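# Load three balls evenly onto a pivoting covered tray

## Task

A tray sits balanced on one pivot inside a transparent cover. Get exactly one ball into each of its three seats, for example by releasing balls through the chutes in the cover's top. Release each ball with its bottom no higher than the chute's rim; releasing it higher can lose some or all credit. Any uneven load makes the tray tip at once and throws the balls off, so keep the load balanced. Arm bases, in metres, with heading in degrees counter-clockwise from +x: arm1 at x=+0.21 y=-0.66 z=+0.82 heading +160; arm2 at x=-0.40 y=+0.39 z=+0.78 heading -94; arm3 at x=-0.77 y=-0.33 z=+0.80 heading +33. At the end every gripper must have let go and every arm must be out of the way; a result held in place only by a robot does not count. Knocking anything out of the work area fails the job.

## Robot and tools

Robots: three identical i2rt Big YAM arms named arm1, arm2 and arm3. Each has six revolute joints, a two-finger gripper and a wrist camera. When joints 1 and 6 are at 0 and the hand is level and pointing forward, the wrist camera rides on top of the hand, looking toward the fingertips. Reach is roughly 1.0 m from the joint 1 axis. Two fixed room cameras exist: cam_high and cam_low.

Frame: a single shared scene frame, origin on the floor, +z up. The hand point is halfway between the fingertips; its z axis runs along the fingers and the fingers open along its y axis. Base positions and headings are listed in the task.

Joints (radians, absolute targets; tolerance for counting as reached in brackets):
- joint1_rad: -2.879 to 2.879 (0.045). Yaws the arm around its base; positive is counter-clockwise seen from above; 0 means the arm extends in the base's heading.
- joint2_rad: 0 to 3.141 (0.14). Shoulder; 0 has the upper arm roughly level pointing backward, increasing raises it and then carries it forward.
- joint3_rad: 0 to 3.019 (0.09). Elbow; 0 is fully folded, larger opens it.
- joint4_rad: -1.692 to 1.57 (0.055). Hand pitch; positive tilts fingers up.
- joint5_rad: -1.57 to 1.57 (0.03). Sideways hand swing; positive toward the arm's right.
- joint6_rad: -2.094 to 2.094 (0.035). Hand roll; positive is clockwise viewed from behind the hand.
- gripper_m: 0 to 0.093 metres (0.003), the fingertip gap, an absolute width. Grip force is about 50 to 62 N per pad, lower on some units.

Tools:
- execute_actions(actions, cameras). actions is a list holding either one action or nothing. The action is an object keyed by robot name; each value is {"joints": {...}} with any subset of the seven keys above, all absolute targets, not offsets. Example: {"arm1": {"joints": {"gripper_m": 0.05}}, "arm2": {"joints": {"joint1_rad": 0.3}}}. All named motions start at once and may finish at different moments; joints move at different speeds, so the hand may sweep a wide path. Omitted joints or robots may keep pushing toward earlier targets. An unknown key or out-of-range number rejects the entire call and nothing moves. cameras is a list of names from arm1_cam_wrist, arm2_cam_wrist, arm3_cam_wrist, cam_high, cam_low, all; omitted, null or ["all"] gives all, [] gives none. The result lists each robot's state plus images, in the order named on the pictures line. An empty actions list just reports.
- wait(seconds): 0 to 10 s, commands nothing, then reports like an empty call.
- zoom_image(camera, region): enlarges part of that camera's latest full image; region is [x0, y0, x1, y1] in pixels from the top-left, at most 504 by 504.
- read_manual(section): returns licence texts only ("licences"); moves nothing.
- finished_scene(scene): integer number of the current scene; ends it irreversibly after the last command is held and reports success.

Reading results: joint_positions gives each joint's angle and gripper_m. joint_status tells how each motion from the last accepted action ended. off_target: stopped short and may still be pushing. contact_stop or time_out: the joint abandons its target and holds where it is, except that after time_out a joint can keep a target near its position (within 0.375, 0.375, 0.113, 0.225, 0.075, 0.3 rad for joints 1 to 6) and continue pushing, resuming if freed; sending the reported position relieves it. "joint command not followed", usually with a cause line, means a self and inter-arm clearance check blocked that arm's joint targets (the gripper part still runs); those joints show not_followed and the arm may retry them on later actions until given passable targets. on_its_own lists what the arm is doing without this call's command; "held at" is the held target, not the actual angle. A target very near the current angle may produce no motion. Joint torques are raw drive outputs with per-arm offset, scaling and noise, nonzero even in free air. If one call reports a stop, later motion calls in the same reply are skipped.

Heat: holding loads or pushing warms motors, even between calls. A MOTOR HOT line appears from 85 °C; at 100 °C that arm's motors and gripper go limp until cooled (OVER-TEMPERATURE FAULT, joint_status shows limit_stop_at_motor_heat; resend the target afterwards). Some heat carries into the next scene.

Cautions: the arms do not stop on contact and can press hard. A hard squeeze between two robots fails the job and ends the run; a hard collision may too, and no state line reports robot-robot contact. The clearance check can react late and ignores fingers, gripper housings and wrist cameras. Arms do not coordinate timing with each other. Avoid drops, slips, slams and strong pushes; do not knock items out of the work area. Lower each ball so its bottom is at or below the chute rim before opening, and fill the three seats so the tray stays balanced. The simulation keeps running while you deliberate, with the robots holding the last command. Before finishing, open grippers and withdraw all arms. Faster robot motion is favoured.

Each tool is called after "Request:" as name(argument=value, ...), one argument or row to a line, values as JSON.

## Session

Request:
execute_actions(
  actions=[],
)

Scene clock: 0.00 s.
Joint torques (N m, as the arm reports them, + toward a larger angle): no reading
arm1.joint_positions: joint1_rad=+0.805 joint2_rad=+0.433 joint3_rad=+1.454 joint4_rad=-1.397 joint5_rad=-0.050 joint6_rad=-0.019 gripper_m=+0.094
arm1.joint_status: not commanded
arm1.hand: x=+0.0933 y=-0.7362 z=+1.4007 quat_wxyz=(+0.137, +0.800, +0.216, -0.543) (m; scene frame)
arm2.joint_positions: joint1_rad=-0.238 joint2_rad=+0.297 joint3_rad=+1.391 joint4_rad=-1.590 joint5_rad=+0.045 joint6_rad=+0.439 gripper_m=+0.094
arm2.joint_status: not commanded
arm2.hand: x=-0.4322 y=+0.3224 z=+1.3135 quat_wxyz=(-0.374, -0.791, -0.334, +0.351) (m; scene frame)
arm3.joint_positions: joint1_rad=-0.684 joint2_rad=+0.589 joint3_rad=+1.386 joint4_rad=-1.619 joint5_rad=-0.225 joint6_rad=-0.516 gripper_m=+0.094
arm3.joint_status: not commanded
arm3.hand: x=-0.5863 y=-0.3138 z=+1.2931 quat_wxyz=(-0.374, +0.227, -0.899, +0.014) (m; scene frame)
pictures: arm1_cam_wrist, arm2_cam_wrist, arm3_cam_wrist, cam_high, cam_low
Images, in order (width x height): arm1_cam_wrist 672x504, arm2_cam_wrist 672x504, arm3_cam_wrist 672x504, cam_high 672x504, cam_low 672x504.

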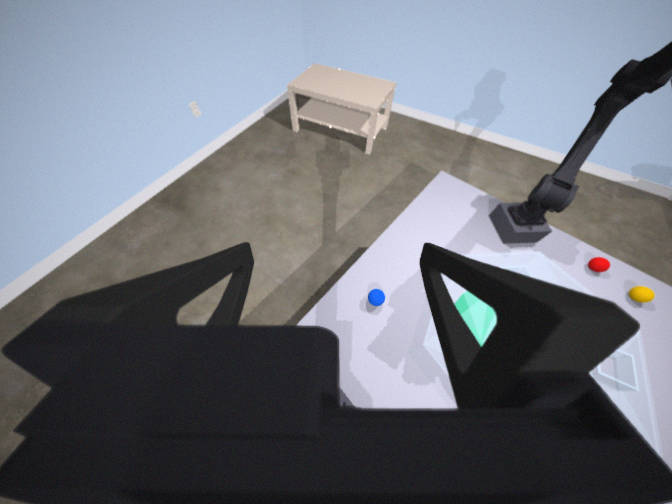

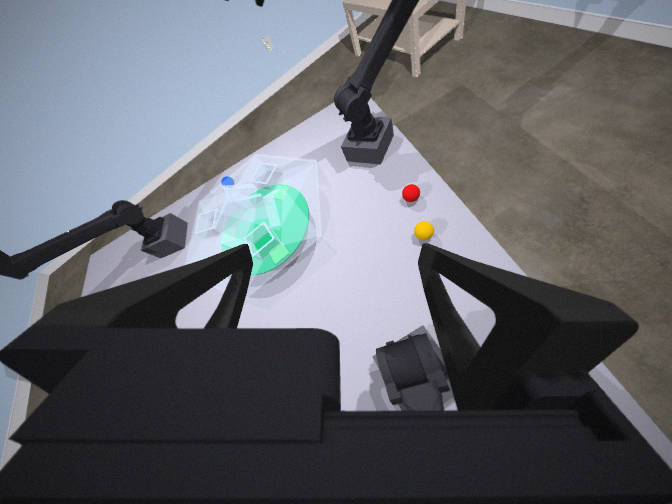

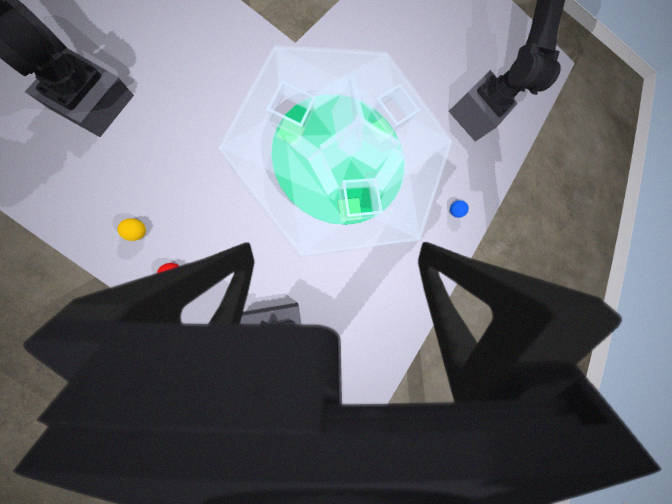

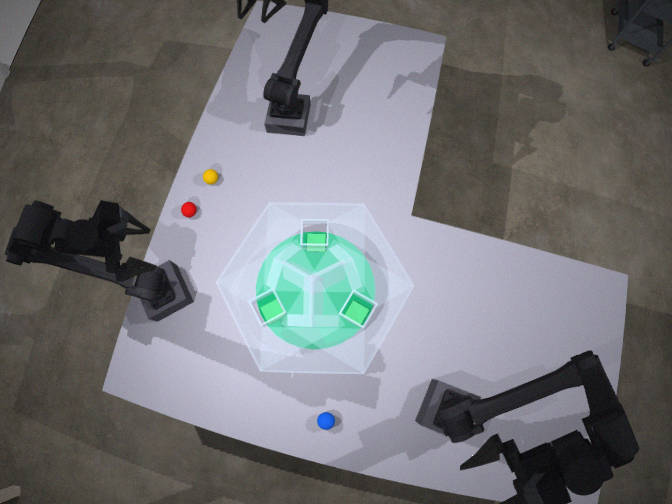

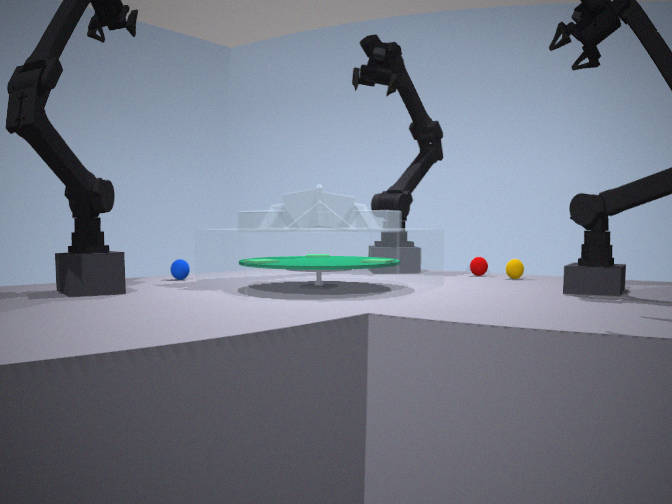

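Request:
zoom_image(
  camera="cam_high",
  region=[200, 180, 430, 440],
)

Request:
zoom_image(
  camera="cam_low",
  region=[40, 160, 540, 320],
)

Region (200, 180, 430, 440) of cam_high's 672x504 image, scaled by 1.938, with more detail than that image has; it fills the left 446 columns of this view, and the rest is white.

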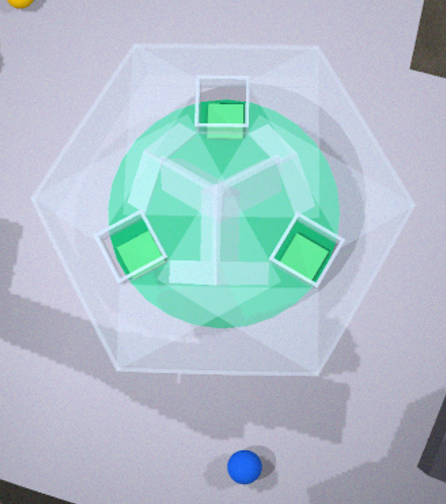

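Region (40, 160, 540, 320) of cam_low's 672x504 image, scaled by 1.008, with more detail than that image has; it fills the top 161 rows of this view, and the rest is white.

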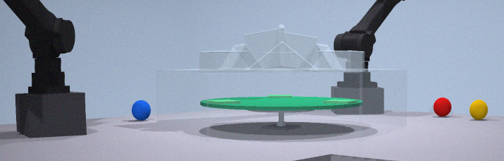

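Request:
execute_actions(
  actions=[
    {"arm1":{"joints":{"joint1_rad":0.614,"joint2_rad":1.558,"joint3_rad":1.055,"joint4_rad":-1.068,"joint5_rad":0,"joint6_rad":0}},"arm3":{"joints":{"joint1_rad":0.81,"joint2_rad":1.288,"joint3_rad":0.835,"joint4_rad":-1.118,"joint5_rad":0,"joint6_rad":0}},"arm2":{"joints":{"joint1_rad":-0.657,"joint5_rad":0,"joint6_rad":0}}},
  ],
)

Scene clock: 10.53 s.
Joint torques (N m, as the arm reports them, + toward a larger angle): arm1=[ -1.54 -10.17   7.75   0.51  -0.02   0.17] | arm2=[-0.97  9.64  7.13  2.13 -0.06 -0.06] | arm3=[ 0.17 -8.35  7.69  0.54  0.16  0.13]
arm1.joint_positions: joint1_rad=+0.623 joint2_rad=+1.562 joint3_rad=+1.054 joint4_rad=-1.077 joint5_rad=-0.002 joint6_rad=-0.015 gripper_m=+0.094
arm1.joint_status: all done
arm1.hand: x=-0.1919 y=-0.7762 z=+0.8925 quat_wxyz=(-0.008, +0.989, +0.148, +0.007) (m; scene frame)
arm2.joint_positions: joint1_rad=-0.650 joint2_rad=+0.297 joint3_rad=+1.391 joint4_rad=-1.590 joint5_rad=+0.003 joint6_rad=+0.014 gripper_m=+0.094
arm2.joint_status: all done
arm2.hand: x=-0.4506 y=+0.3347 z=+1.3134 quat_wxyz=(-0.215, -0.785, -0.349, +0.465) (m; scene frame)
arm3.joint_positions: joint1_rad=+0.807 joint2_rad=+1.302 joint3_rad=+0.819 joint4_rad=-1.130 joint5_rad=-0.001 joint6_rad=-0.008 gripper_m=+0.094
arm3.joint_status: all done
arm3.hand: x=-0.7075 y=-0.0254 z=+0.8893 quat_wxyz=(+0.021, +0.639, -0.769, +0.013) (m; scene frame)
pictures: arm1_cam_wrist, arm2_cam_wrist, arm3_cam_wrist, cam_high, cam_low
Images, in order (width x height): arm1_cam_wrist 672x504, arm2_cam_wrist 672x504, arm3_cam_wrist 672x504, cam_high 672x504, cam_low 672x504.

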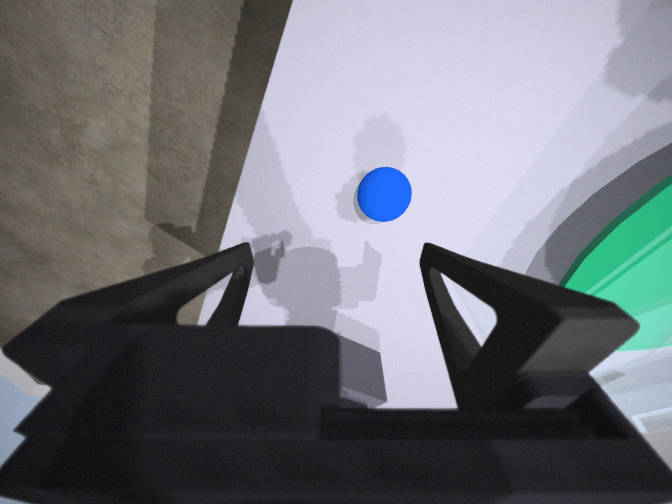

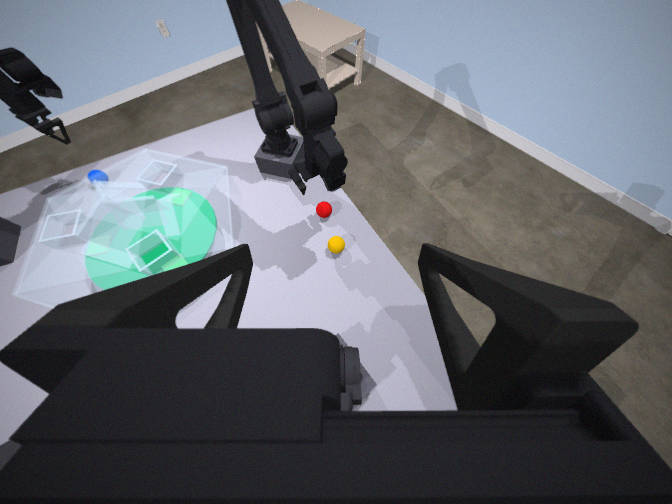

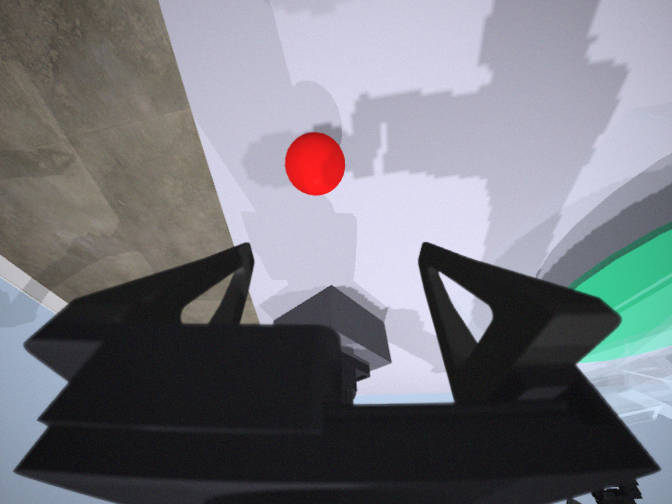

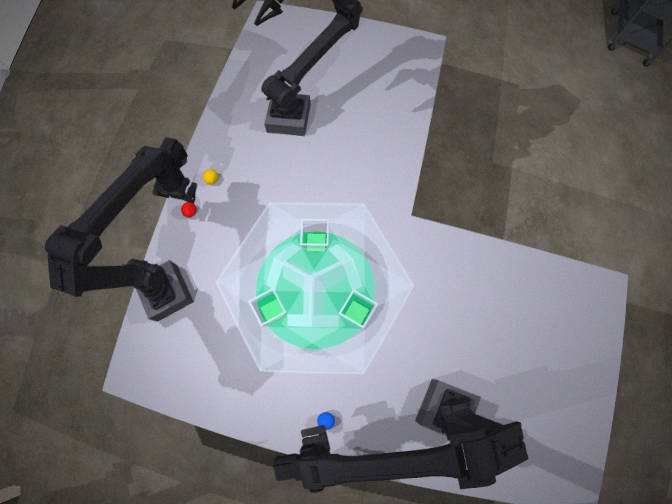

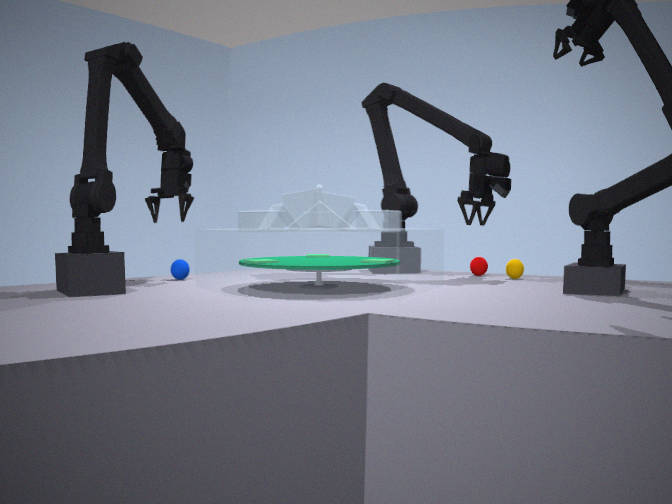

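Request:
execute_actions(
  actions=[
    {"arm1":{"joints":{"joint1_rad":0.51,"joint2_rad":1.679,"joint3_rad":0.917,"joint4_rad":-0.809}},"arm3":{"joints":{"joint1_rad":0.875,"joint2_rad":1.45,"joint3_rad":0.706,"joint4_rad":-0.827}}},
  ],
  cameras=["arm1_cam_wrist","arm3_cam_wrist","cam_low"],
)

Scene clock: 14.53 s.
Joint torques (N m, as the arm reports them, + toward a larger angle): arm1=[ -0.47 -10.72   6.66   0.57  -0.08   0.16] | arm2=[-0.76  9.53  7.15  2.16 -0.06 -0.06] | arm3=[ 1.01 -8.72  6.36  0.65  0.1   0.09]
arm1.joint_positions: joint1_rad=+0.505 joint2_rad=+1.689 joint3_rad=+0.912 joint4_rad=-0.819 joint5_rad=-0.001 joint6_rad=-0.014 gripper_m=+0.094
arm1.joint_status: all done
arm1.hand: x=-0.1864 y=-0.7236 z=+0.8002 quat_wxyz=(-0.009, +0.996, +0.089, +0.012) (m; scene frame)
arm2.joint_positions: joint1_rad=-0.650 joint2_rad=+0.297 joint3_rad=+1.391 joint4_rad=-1.590 joint5_rad=+0.003 joint6_rad=+0.014 gripper_m=+0.094
arm2.joint_status: not commanded
arm2.hand: x=-0.4506 y=+0.3347 z=+1.3134 quat_wxyz=(-0.215, -0.785, -0.349, +0.465) (m; scene frame)
arm3.joint_positions: joint1_rad=+0.872 joint2_rad=+1.466 joint3_rad=+0.689 joint4_rad=-0.843 joint5_rad=-0.001 joint6_rad=-0.007 gripper_m=+0.094
arm3.joint_status: all done
arm3.hand: x=-0.7289 y=-0.0270 z=+0.7997 quat_wxyz=(+0.023, +0.663, -0.748, +0.016) (m; scene frame)
pictures: arm1_cam_wrist, arm3_cam_wrist, cam_low
Images, in order (width x height): arm1_cam_wrist 672x504, arm3_cam_wrist 672x504, cam_low 672x504.

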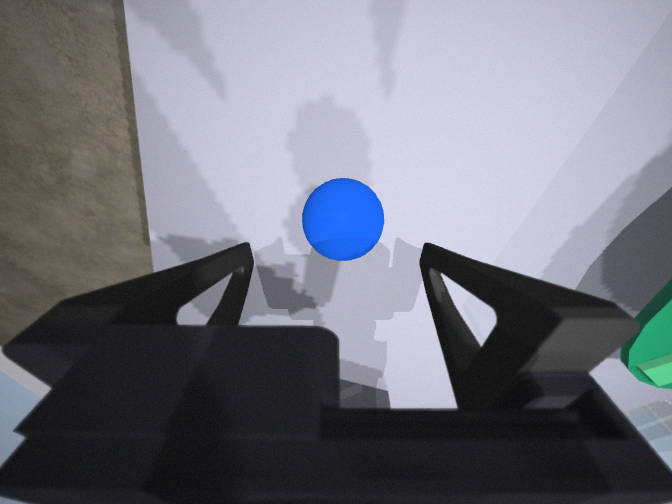

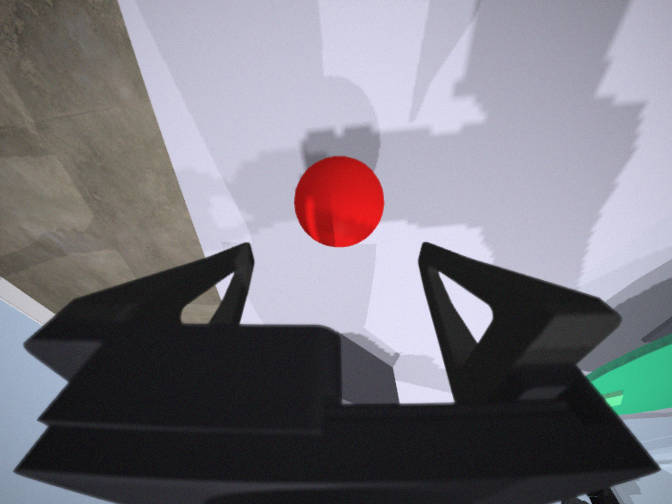

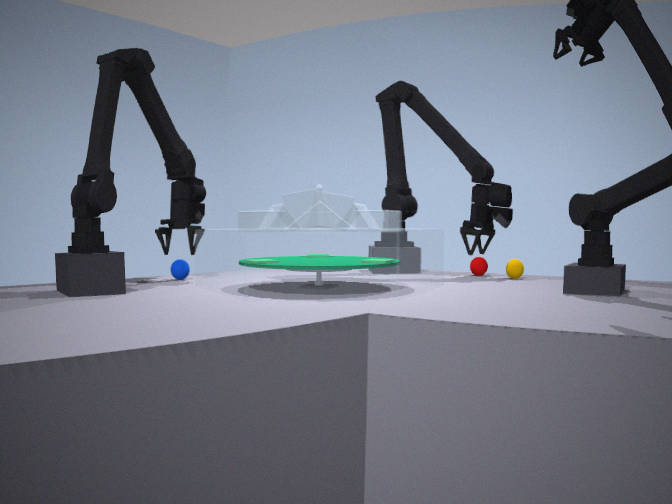

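Request:
execute_actions(
  actions=[
    {"arm1":{"joints":{"joint1_rad":0.497,"joint2_rad":1.78,"joint3_rad":0.881,"joint4_rad":-0.672}},"arm3":{"joints":{"joint2_rad":1.592,"joint3_rad":0.69,"joint4_rad":-0.669}}},
  ],
  cameras=["arm1_cam_wrist","arm3_cam_wrist","cam_low"],
)

Scene clock: 18.57 s.
Joint torques (N m, as the arm reports them, + toward a larger angle): arm1=[ -1.35 -11.12   5.11   0.6   -0.07   0.16] | arm2=[-0.95  9.67  7.15  2.12 -0.06 -0.07] | arm3=[ 0.47 -9.43  4.73  0.82  0.14  0.13]
arm1.joint_positions: joint1_rad=+0.505 joint2_rad=+1.789 joint3_rad=+0.886 joint4_rad=-0.683 joint5_rad=-0.001 joint6_rad=-0.014 gripper_m=+0.094
arm1.joint_status: all done
arm1.hand: x=-0.1893 y=-0.7233 z=+0.7550 quat_wxyz=(-0.009, +0.996, +0.089, +0.007) (m; scene frame)
arm2.joint_positions: joint1_rad=-0.650 joint2_rad=+0.297 joint3_rad=+1.391 joint4_rad=-1.590 joint5_rad=+0.003 joint6_rad=+0.014 gripper_m=+0.094
arm2.joint_status: not commanded
arm2.hand: x=-0.4506 y=+0.3347 z=+1.3134 quat_wxyz=(-0.215, -0.785, -0.349, +0.465) (m; scene frame)
arm3.joint_positions: joint1_rad=+0.872 joint2_rad=+1.598 joint3_rad=+0.685 joint4_rad=-0.684 joint5_rad=-0.001 joint6_rad=-0.007 gripper_m=+0.094
arm3.joint_status: all done
arm3.hand: x=-0.7270 y=-0.0105 z=+0.7580 quat_wxyz=(+0.014, +0.663, -0.748, +0.008) (m; scene frame)
pictures: arm1_cam_wrist, arm3_cam_wrist, cam_low
Images, in order (width x height): arm1_cam_wrist 672x504, arm3_cam_wrist 672x504, cam_low 672x504.

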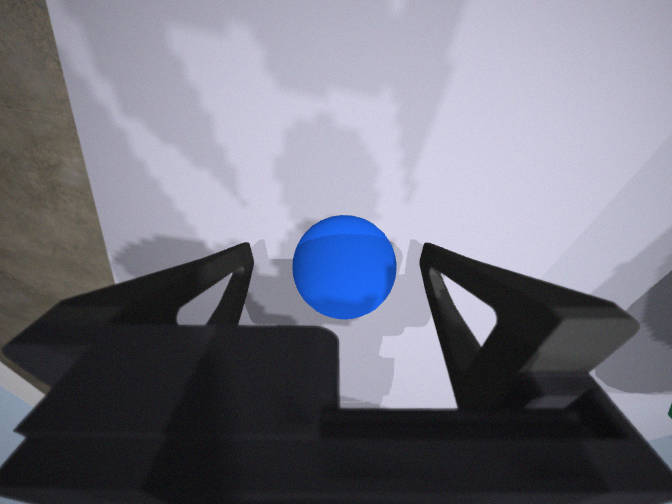

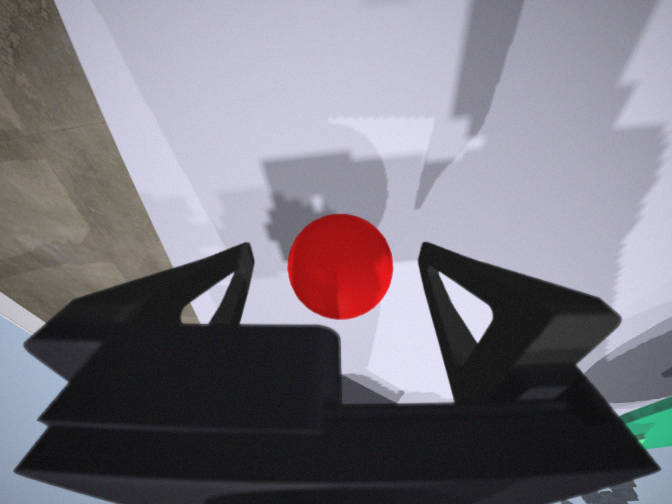

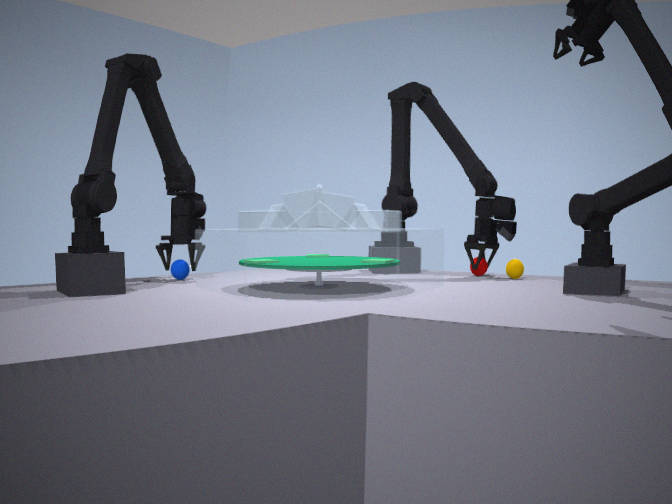

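Request:
execute_actions(
  actions=[
    {"arm1":{"joints":{"joint2_rad":1.81}},"arm3":{"joints":{"joint2_rad":1.63}}},
  ],
  cameras=[],
)

Request:
execute_actions(
  actions=[
    {"arm1":{"joints":{"gripper_m":0.04}},"arm3":{"joints":{"gripper_m":0.04}}},
  ],
  cameras=["arm1_cam_wrist","arm3_cam_wrist","cam_low"],
)

Scene clock: 20.40 s.
Joint torques (N m, as the arm reports them, + toward a larger angle): arm1=[ -1.41 -10.39   4.98   0.58  -0.08   0.16] | arm2=[-1.05  9.57  7.15  2.13 -0.06 -0.08] | arm3=[ 0.58 -8.65  4.52  0.82  0.09  0.1 ]
arm1.joint_positions: joint1_rad=+0.505 joint2_rad=+1.800 joint3_rad=+0.886 joint4_rad=-0.682 joint5_rad=-0.001 joint6_rad=-0.014 gripper_m=+0.094
arm1.joint_status: all done
arm1.hand: x=-0.1873 y=-0.7229 z=+0.7505 quat_wxyz=(-0.009, +0.996, +0.089, +0.012) (m; scene frame)
arm2.joint_positions: joint1_rad=-0.650 joint2_rad=+0.297 joint3_rad=+1.391 joint4_rad=-1.590 joint5_rad=+0.003 joint6_rad=+0.014 gripper_m=+0.094
arm2.joint_status: not commanded
arm2.hand: x=-0.4506 y=+0.3347 z=+1.3134 quat_wxyz=(-0.215, -0.785, -0.349, +0.465) (m; scene frame)
arm3.joint_positions: joint1_rad=+0.872 joint2_rad=+1.620 joint3_rad=+0.685 joint4_rad=-0.684 joint5_rad=-0.001 joint6_rad=-0.007 gripper_m=+0.094
arm3.joint_status: all done
arm3.hand: x=-0.7276 y=-0.0145 z=+0.7511 quat_wxyz=(+0.023, +0.663, -0.748, +0.016) (m; scene frame)
pictures: none
No camera images: the call's "cameras" was empty. Leave "cameras" out to get every camera's image.

Scene clock: 21.00 s.
Joint torques (N m, as the arm reports them, + toward a larger angle): arm1=[ -1.26 -10.02   5.03   0.53  -0.09   0.16] | arm2=[-0.98  9.44  7.14  2.15 -0.06 -0.06] | arm3=[ 0.62 -7.78  4.58  0.61  0.13  0.1 ]
arm1.joint_positions: joint1_rad=+0.505 joint2_rad=+1.801 joint3_rad=+0.886 joint4_rad=-0.681 joint5_rad=+0.000 joint6_rad=-0.014 gripper_m=+0.055
arm1.joint_status: gripper_m off_target (ended at +0.055, target +0.040)
arm1.hand: x=-0.1875 y=-0.7228 z=+0.7504 quat_wxyz=(-0.009, +0.996, +0.088, +0.012) (m; scene frame)
arm2.joint_positions: joint1_rad=-0.650 joint2_rad=+0.297 joint3_rad=+1.391 joint4_rad=-1.590 joint5_rad=+0.003 joint6_rad=+0.014 gripper_m=+0.094
arm2.joint_status: not commanded
arm2.hand: x=-0.4506 y=+0.3347 z=+1.3134 quat_wxyz=(-0.215, -0.785, -0.349, +0.465) (m; scene frame)
arm3.joint_positions: joint1_rad=+0.872 joint2_rad=+1.620 joint3_rad=+0.685 joint4_rad=-0.683 joint5_rad=+0.000 joint6_rad=-0.006 gripper_m=+0.055
arm3.joint_status: gripper_m off_target (ended at +0.055, target +0.040)
arm3.hand: x=-0.7275 y=-0.0142 z=+0.7511 quat_wxyz=(+0.022, +0.663, -0.748, +0.016) (m; scene frame)
pictures: arm1_cam_wrist, arm3_cam_wrist, cam_low
Images, in order (width x height): arm1_cam_wrist 672x504, arm3_cam_wrist 672x504, cam_low 672x504.

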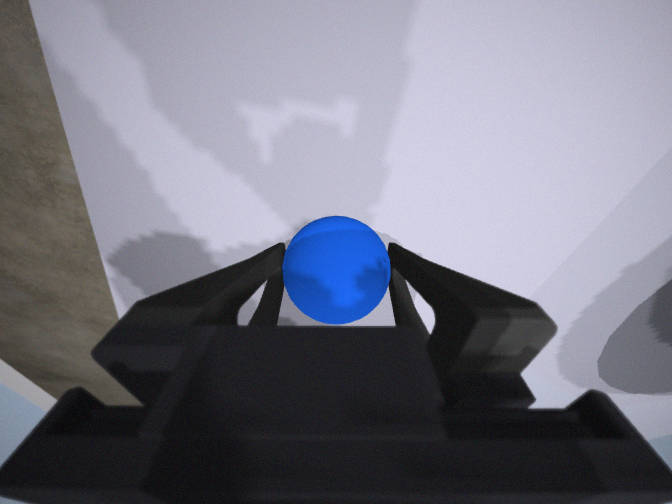

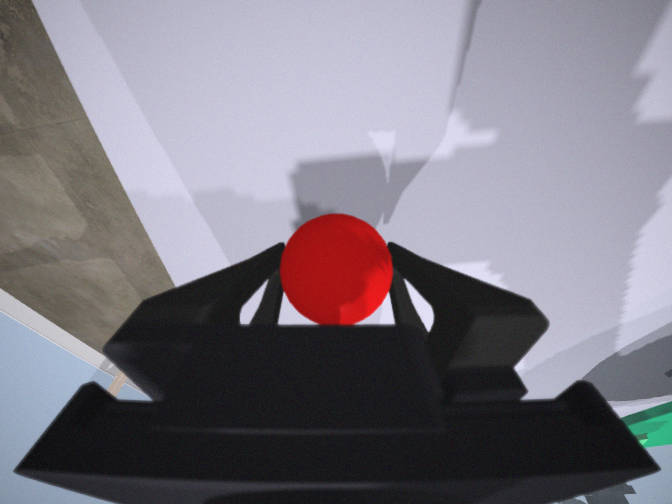

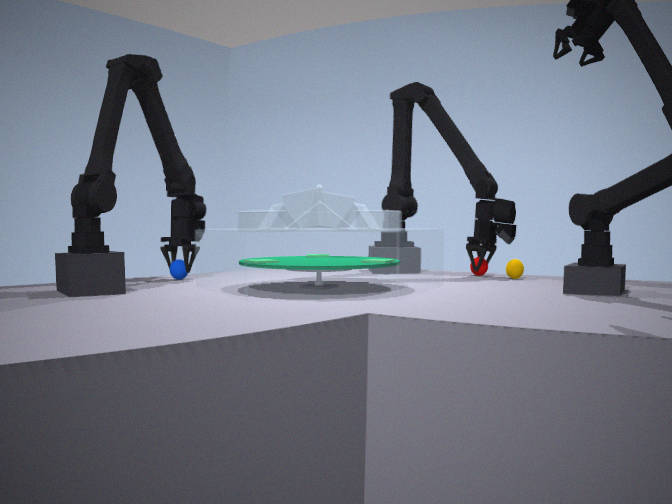

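Request:
execute_actions(
  actions=[
    {"arm1":{"joints":{"joint2_rad":1.54,"joint3_rad":1.342,"joint4_rad":-1.373}},"arm3":{"joints":{"joint2_rad":1.15,"joint3_rad":0.95,"joint4_rad":-1.37}}},
  ],
  cameras=["cam_low"],
)

Scene clock: 26.33 s.
Joint torques (N m, as the arm reports them, + toward a larger angle): arm1=[ -1.34 -11.31  10.45  -0.21  -0.09   0.16] | arm2=[-1.02  9.62  7.14  2.14 -0.06 -0.06] | arm3=[ 0.92 -5.32  8.41 -0.22  0.12  0.11]
arm1.joint_positions: joint1_rad=+0.505 joint2_rad=+1.551 joint3_rad=+1.315 joint4_rad=-1.363 joint5_rad=+0.000 joint6_rad=-0.014 gripper_m=+0.055
arm1.joint_status: all done
arm1.hand: x=-0.2318 y=-0.7342 z=+0.9904 quat_wxyz=(-0.009, +0.996, +0.088, +0.014) (m; scene frame)
arm2.joint_positions: joint1_rad=-0.650 joint2_rad=+0.297 joint3_rad=+1.391 joint4_rad=-1.590 joint5_rad=+0.003 joint6_rad=+0.014 gripper_m=+0.094
arm2.joint_status: not commanded
arm2.hand: x=-0.4506 y=+0.3347 z=+1.3134 quat_wxyz=(-0.215, -0.785, -0.349, +0.465) (m; scene frame)
arm3.joint_positions: joint1_rad=+0.872 joint2_rad=+1.148 joint3_rad=+0.936 joint4_rad=-1.355 joint5_rad=+0.000 joint6_rad=-0.006 gripper_m=+0.055
arm3.joint_status: all done
arm3.hand: x=-0.7287 y=-0.0334 z=+0.9764 quat_wxyz=(+0.003, +0.663, -0.748, -0.001) (m; scene frame)
pictures: cam_low
Images, in order (width x height): cam_low 672x504.

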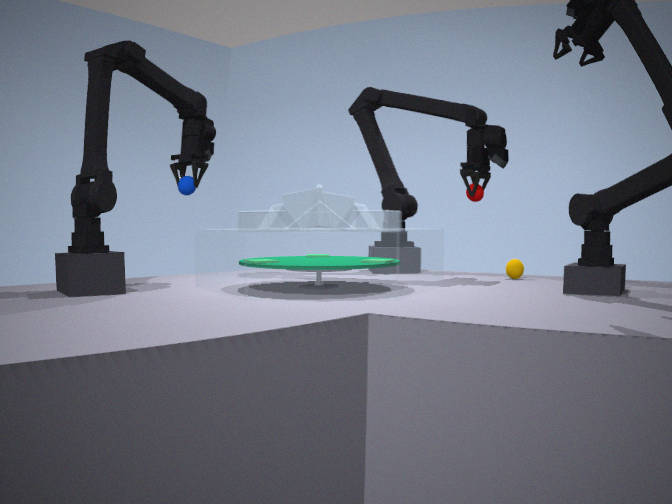

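Request:
execute_actions(
  actions=[
    {"arm1":{"joints":{"joint1_rad":-0.45,"joint3_rad":1.36}},"arm3":{"joints":{"joint1_rad":-0.623,"joint2_rad":1.308,"joint3_rad":1.17,"joint4_rad":-1.419}},"arm2":{"joints":{"joint1_rad":-0.674,"joint2_rad":0.9,"joint3_rad":0.894,"joint4_rad":-1.5}}},
  ],
  cameras=[],
)

Request:
execute_actions(
  actions=[
    {"arm2":{"joints":{"joint2_rad":1.499,"joint3_rad":0.894,"joint4_rad":-0.966}}},
  ],
)

Scene clock: 30.73 s.
Joint torques (N m, as the arm reports them, + toward a larger angle): arm1=[ -0.8  -11.26  11.94  -0.19  -0.14   0.15] | arm2=[-1.14 -3.04 10.5   0.61 -0.06 -0.06] | arm3=[ 0.66 -9.89 10.39 -0.29  0.12  0.13]
arm1.joint_positions: joint1_rad=-0.451 joint2_rad=+1.551 joint3_rad=+1.315 joint4_rad=-1.363 joint5_rad=+0.001 joint6_rad=-0.014 gripper_m=+0.055
arm1.joint_status: all done
arm1.hand: x=-0.1043 y=-0.3436 z=+0.9965 quat_wxyz=(-0.002, +0.925, -0.380, +0.009) (m; scene frame)
arm2.joint_positions: joint1_rad=-0.664 joint2_rad=+0.906 joint3_rad=+0.883 joint4_rad=-1.503 joint5_rad=+0.003 joint6_rad=+0.014 gripper_m=+0.094
arm2.joint_status: all done
arm2.hand: x=-0.5598 y=+0.2127 z=+1.0015 quat_wxyz=(-0.010, -0.916, -0.402, +0.021) (m; scene frame)
arm3.joint_positions: joint1_rad=-0.623 joint2_rad=+1.327 joint3_rad=+1.129 joint4_rad=-1.408 joint5_rad=+0.000 joint6_rad=-0.006 gripper_m=+0.055
arm3.joint_status: all done
arm3.hand: x=-0.4057 y=-0.3523 z=+0.9920 quat_wxyz=(+0.021, -0.023, -1.000, +0.002) (m; scene frame)
pictures: none
No camera images: the call's "cameras" was empty. Leave "cameras" out to get every camera's image.

Scene clock: 32.03 s.
Joint torques (N m, as the arm reports them, + toward a larger angle): arm1=[ -0.62 -11.24  11.95  -0.17  -0.14   0.15] | arm2=[ -1.16 -10.43   8.55   0.86  -0.06  -0.06] | arm3=[  0.68 -10.11  10.45  -0.25   0.14   0.11]
arm1.joint_positions: joint1_rad=-0.451 joint2_rad=+1.551 joint3_rad=+1.315 joint4_rad=-1.363 joint5_rad=+0.001 joint6_rad=-0.014 gripper_m=+0.055
arm1.joint_status: not commanded
arm1.hand: x=-0.1043 y=-0.3436 z=+0.9965 quat_wxyz=(-0.002, +0.925, -0.380, +0.009) (m; scene frame)
arm2.joint_positions: joint1_rad=-0.664 joint2_rad=+1.501 joint3_rad=+0.883 joint4_rad=-0.978 joint5_rad=+0.003 joint6_rad=+0.014 gripper_m=+0.094
arm2.joint_status: all done
arm2.hand: x=-0.6489 y=+0.1124 z=+0.8315 quat_wxyz=(+0.005, -0.916, -0.402, -0.010) (m; scene frame)
arm3.joint_positions: joint1_rad=-0.623 joint2_rad=+1.327 joint3_rad=+1.129 joint4_rad=-1.408 joint5_rad=+0.000 joint6_rad=-0.006 gripper_m=+0.055
arm3.joint_status: not commanded
arm3.hand: x=-0.4057 y=-0.3523 z=+0.9920 quat_wxyz=(+0.021, -0.023, -1.000, +0.002) (m; scene frame)
pictures: arm1_cam_wrist, arm2_cam_wrist, arm3_cam_wrist, cam_high, cam_low
Images, in order (width x height): arm1_cam_wrist 672x504, arm2_cam_wrist 672x504, arm3_cam_wrist 672x504, cam_high 672x504, cam_low 672x504.

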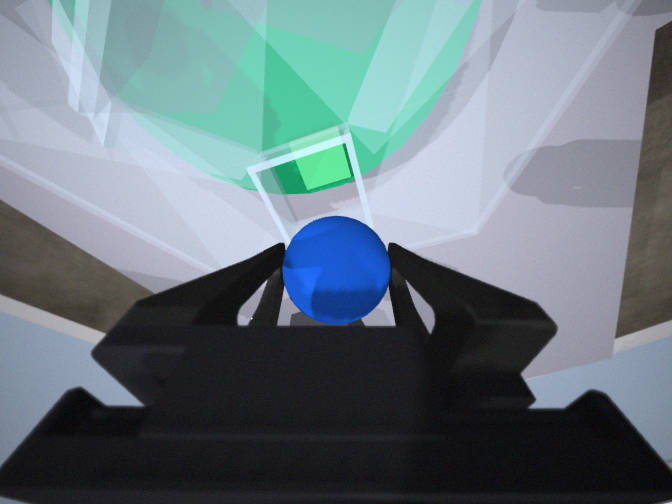

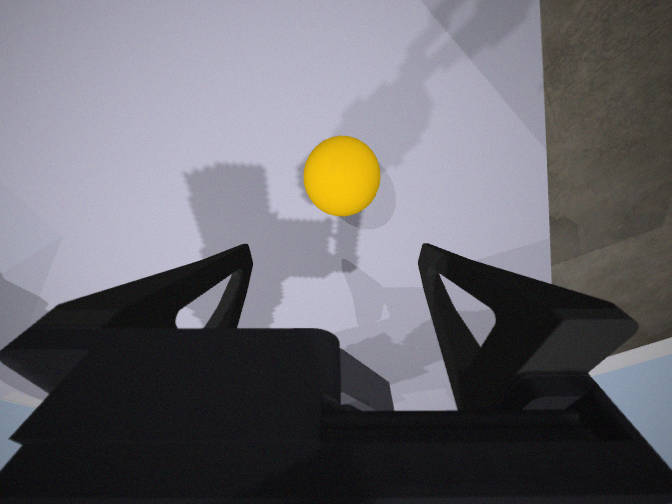

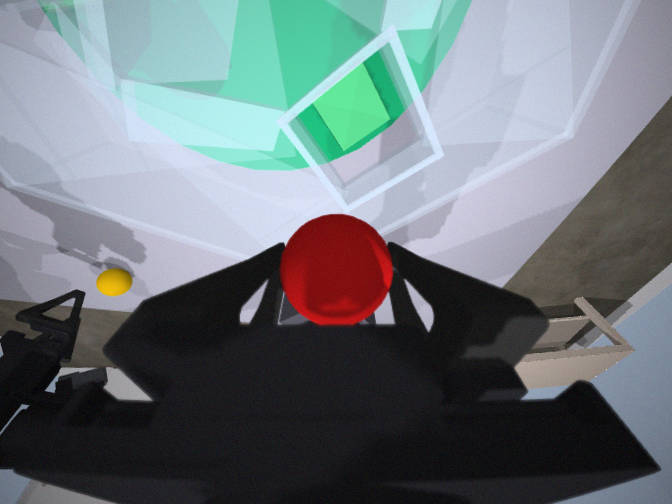

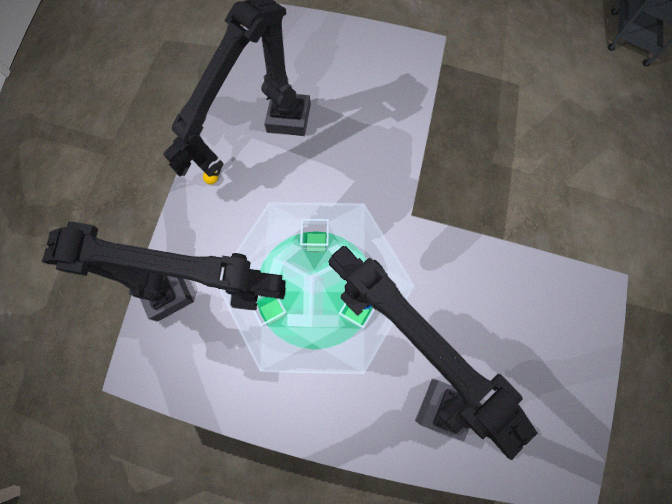

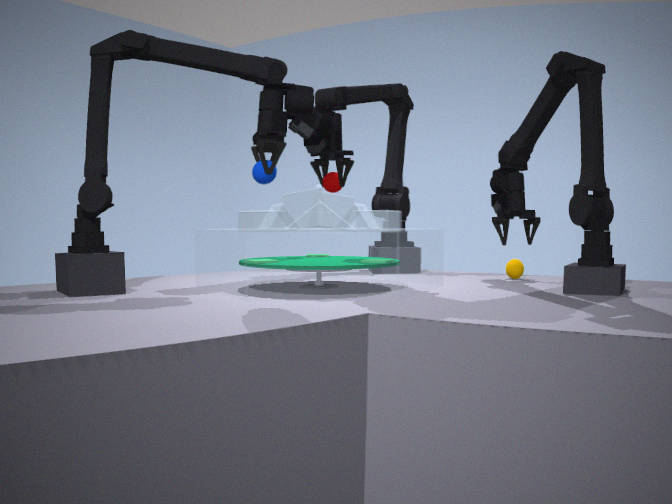

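Request:
execute_actions(
  actions=[
    {"arm1":{"joints":{"joint1_rad":-0.41,"joint2_rad":1.537,"joint3_rad":1.203,"joint4_rad":-1.237}},"arm3":{"joints":{"joint1_rad":-0.667,"joint2_rad":1.46,"joint3_rad":1.2,"joint4_rad":-1.283}},"arm2":{"joints":{"joint1_rad":-0.685,"joint2_rad":1.682,"joint3_rad":0.854,"joint4_rad":-0.743}}},
  ],
  cameras=["arm1_cam_wrist","arm2_cam_wrist","arm3_cam_wrist","cam_low"],
)

Scene clock: 38.90 s.
Joint torques (N m, as the arm reports them, + toward a larger angle): arm1=[ -0.18 -10.69   8.65   0.53  -0.13   0.15] | arm2=[ -1.02 -12.83   6.43   0.85  -0.06  -0.06] | arm3=[ -0.14 -12.73  10.06   0.73   0.1    0.08]
arm1.joint_positions: joint1_rad=-0.416 joint2_rad=+1.547 joint3_rad=+1.199 joint4_rad=-1.247 joint5_rad=+0.001 joint6_rad=-0.014 gripper_m=+0.055
arm1.joint_status: all done
arm1.hand: x=-0.1061 y=-0.3628 z=+0.9555 quat_wxyz=(-0.003, +0.932, -0.363, +0.007) (m; scene frame)
arm2.joint_positions: joint1_rad=-0.675 joint2_rad=+1.690 joint3_rad=+0.852 joint4_rad=-0.754 joint5_rad=+0.003 joint6_rad=+0.014 gripper_m=+0.094
arm2.joint_status: all done
arm2.hand: x=-0.6628 y=+0.1034 z=+0.7539 quat_wxyz=(+0.004, -0.918, -0.396, -0.009) (m; scene frame)
arm3.joint_positions: joint1_rad=-0.662 joint2_rad=+1.483 joint3_rad=+1.157 joint4_rad=-1.295 joint5_rad=+0.000 joint6_rad=-0.006 gripper_m=+0.055
arm3.joint_status: all done
arm3.hand: x=-0.3636 y=-0.3704 z=+0.9443 quat_wxyz=(+0.028, -0.042, -0.999, +0.002) (m; scene frame)
pictures: arm1_cam_wrist, arm2_cam_wrist, arm3_cam_wrist, cam_low
Images, in order (width x height): arm1_cam_wrist 672x504, arm2_cam_wrist 672x504, arm3_cam_wrist 672x504, cam_low 672x504.

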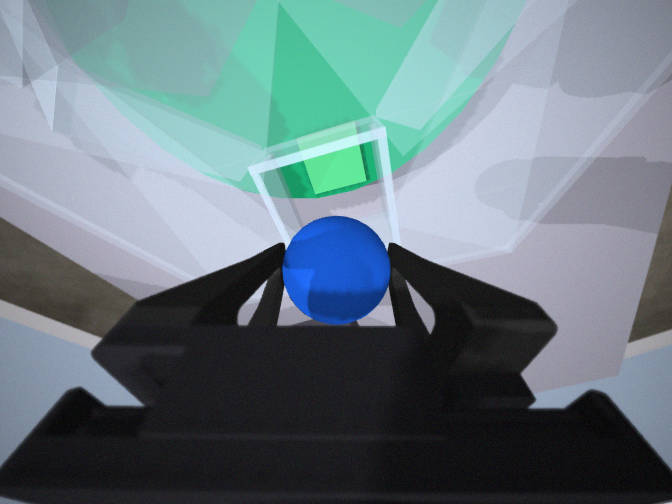

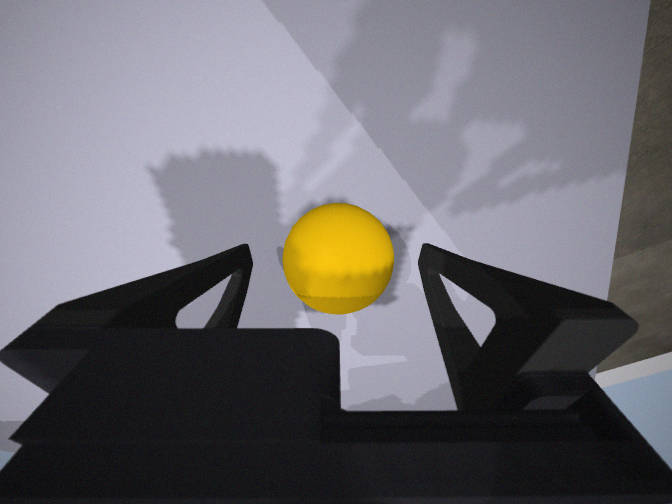

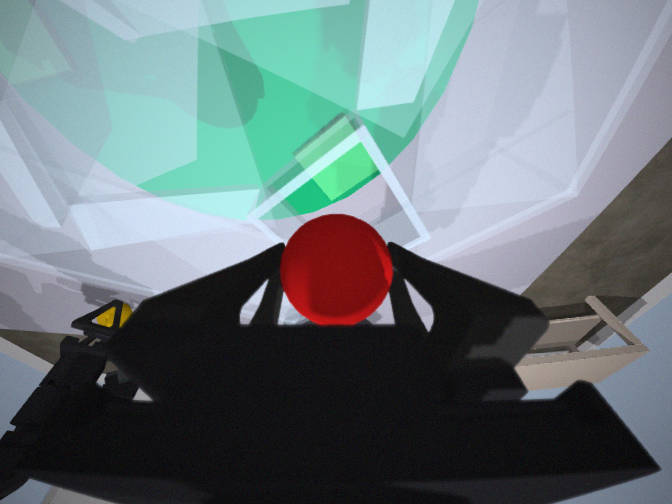

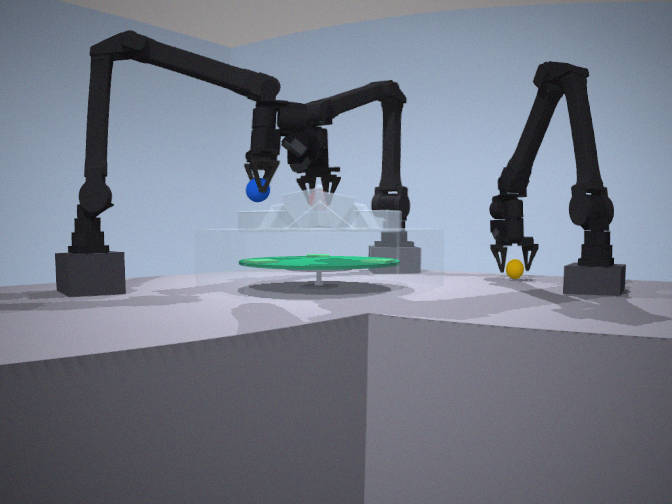

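Request:
execute_actions(
  actions=[
    {"arm2":{"joints":{"gripper_m":0.04}}},
  ],
  cameras=["arm2_cam_wrist","cam_low"],
)

Request:
zoom_image(
  camera="cam_low",
  region=[220, 150, 420, 250],
)

Scene clock: 40.67 s.
Joint torques (N m, as the arm reports them, + toward a larger angle): arm1=[ -0.14 -10.85   8.58   0.57  -0.13   0.15] | arm2=[ -0.97 -12.81   6.44   0.85  -0.03  -0.05] | arm3=[ -0.11 -12.2   10.25   0.55   0.11   0.09]
arm1.joint_positions: joint1_rad=-0.416 joint2_rad=+1.547 joint3_rad=+1.199 joint4_rad=-1.247 joint5_rad=+0.001 joint6_rad=-0.014 gripper_m=+0.055
arm1.joint_status: not commanded
arm1.hand: x=-0.1061 y=-0.3628 z=+0.9555 quat_wxyz=(-0.003, +0.932, -0.363, +0.007) (m; scene frame)
arm2.joint_positions: joint1_rad=-0.676 joint2_rad=+1.690 joint3_rad=+0.852 joint4_rad=-0.754 joint5_rad=+0.002 joint6_rad=+0.013 gripper_m=+0.056
arm2.joint_status: gripper_m off_target (ended at +0.056, target +0.040)
arm2.hand: x=-0.6629 y=+0.1033 z=+0.7539 quat_wxyz=(+0.004, -0.918, -0.396, -0.009) (m; scene frame)
arm3.joint_positions: joint1_rad=-0.662 joint2_rad=+1.483 joint3_rad=+1.157 joint4_rad=-1.295 joint5_rad=+0.000 joint6_rad=-0.006 gripper_m=+0.055
arm3.joint_status: not commanded
arm3.hand: x=-0.3636 y=-0.3704 z=+0.9443 quat_wxyz=(+0.028, -0.042, -0.999, +0.002) (m; scene frame)
pictures: arm2_cam_wrist, cam_low
Images, in order (width x height): arm2_cam_wrist 672x504, cam_low 672x504.

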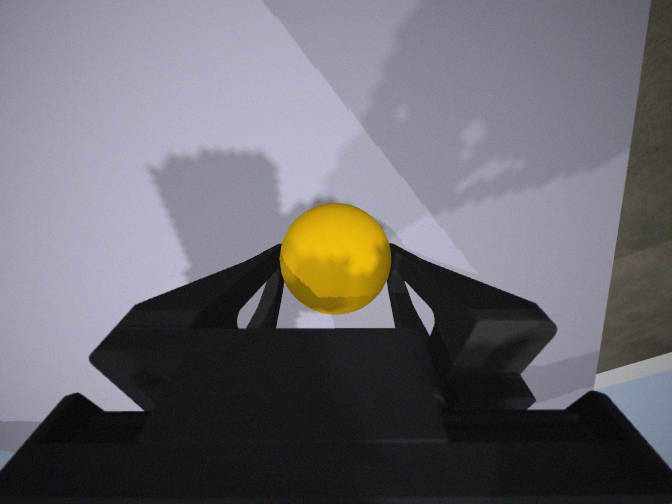

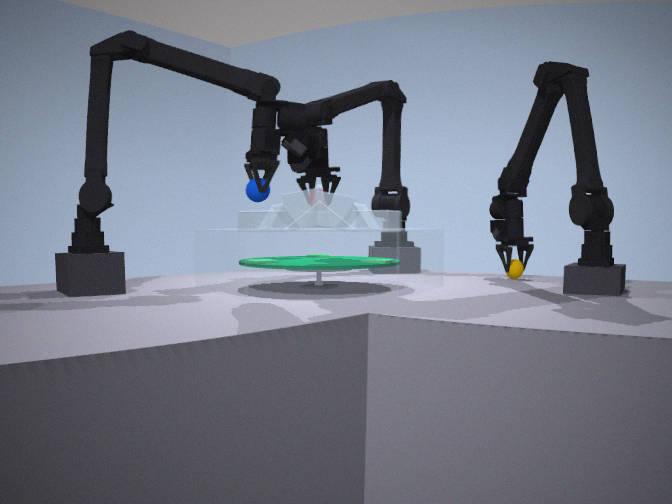

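Region (220, 150, 420, 250) of cam_low's 672x504 image, scaled by 2.520, with more detail than that image has.

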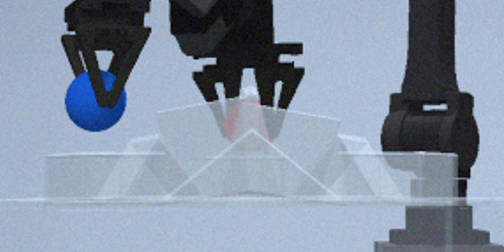

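Request:
execute_actions(
  actions=[
    {"arm2":{"joints":{"joint2_rad":1.448,"joint3_rad":1.34,"joint4_rad":-1.443}},"arm1":{"joints":{"joint2_rad":1.589,"joint3_rad":1.157,"joint4_rad":-1.139}},"arm3":{"joints":{"joint3_rad":1.085,"joint4_rad":-1.157}}},
  ],
  cameras=[],
)

Scene clock: 46.67 s.
Joint torques (N m, as the arm reports them, + toward a larger angle): arm1=[ -0.2  -11.46   7.88   0.56  -0.13   0.15] | arm2=[ -1.03 -11.34  12.1   -0.08  -0.03  -0.06] | arm3=[  0.41 -12.21   7.84   0.91  -0.08   0.05]
arm1.joint_positions: joint1_rad=-0.416 joint2_rad=+1.602 joint3_rad=+1.158 joint4_rad=-1.149 joint5_rad=+0.001 joint6_rad=-0.014 gripper_m=+0.055
arm1.joint_status: all done
arm1.hand: x=-0.1115 y=-0.3572 z=+0.9179 quat_wxyz=(-0.003, +0.932, -0.363, +0.006) (m; scene frame)
arm2.joint_positions: joint1_rad=-0.676 joint2_rad=+1.447 joint3_rad=+1.309 joint4_rad=-1.433 joint5_rad=+0.002 joint6_rad=+0.013 gripper_m=+0.056
arm2.joint_status: all done
arm2.hand: x=-0.6877 y=+0.0774 z=+1.0016 quat_wxyz=(-0.001, -0.918, -0.396, +0.000) (m; scene frame)
arm3.joint_positions: joint1_rad=-0.664 joint2_rad=+1.480 joint3_rad=+1.073 joint4_rad=-1.172 joint5_rad=+0.004 joint6_rad=-0.005 gripper_m=+0.055
arm3.joint_status: all done
arm3.hand: x=-0.3659 y=-0.3719 z=+0.9150 quat_wxyz=(+0.008, -0.043, -0.999, +0.005) (m; scene frame)
pictures: none
No camera images: the call's "cameras" was empty. Leave "cameras" out to get every camera's image.


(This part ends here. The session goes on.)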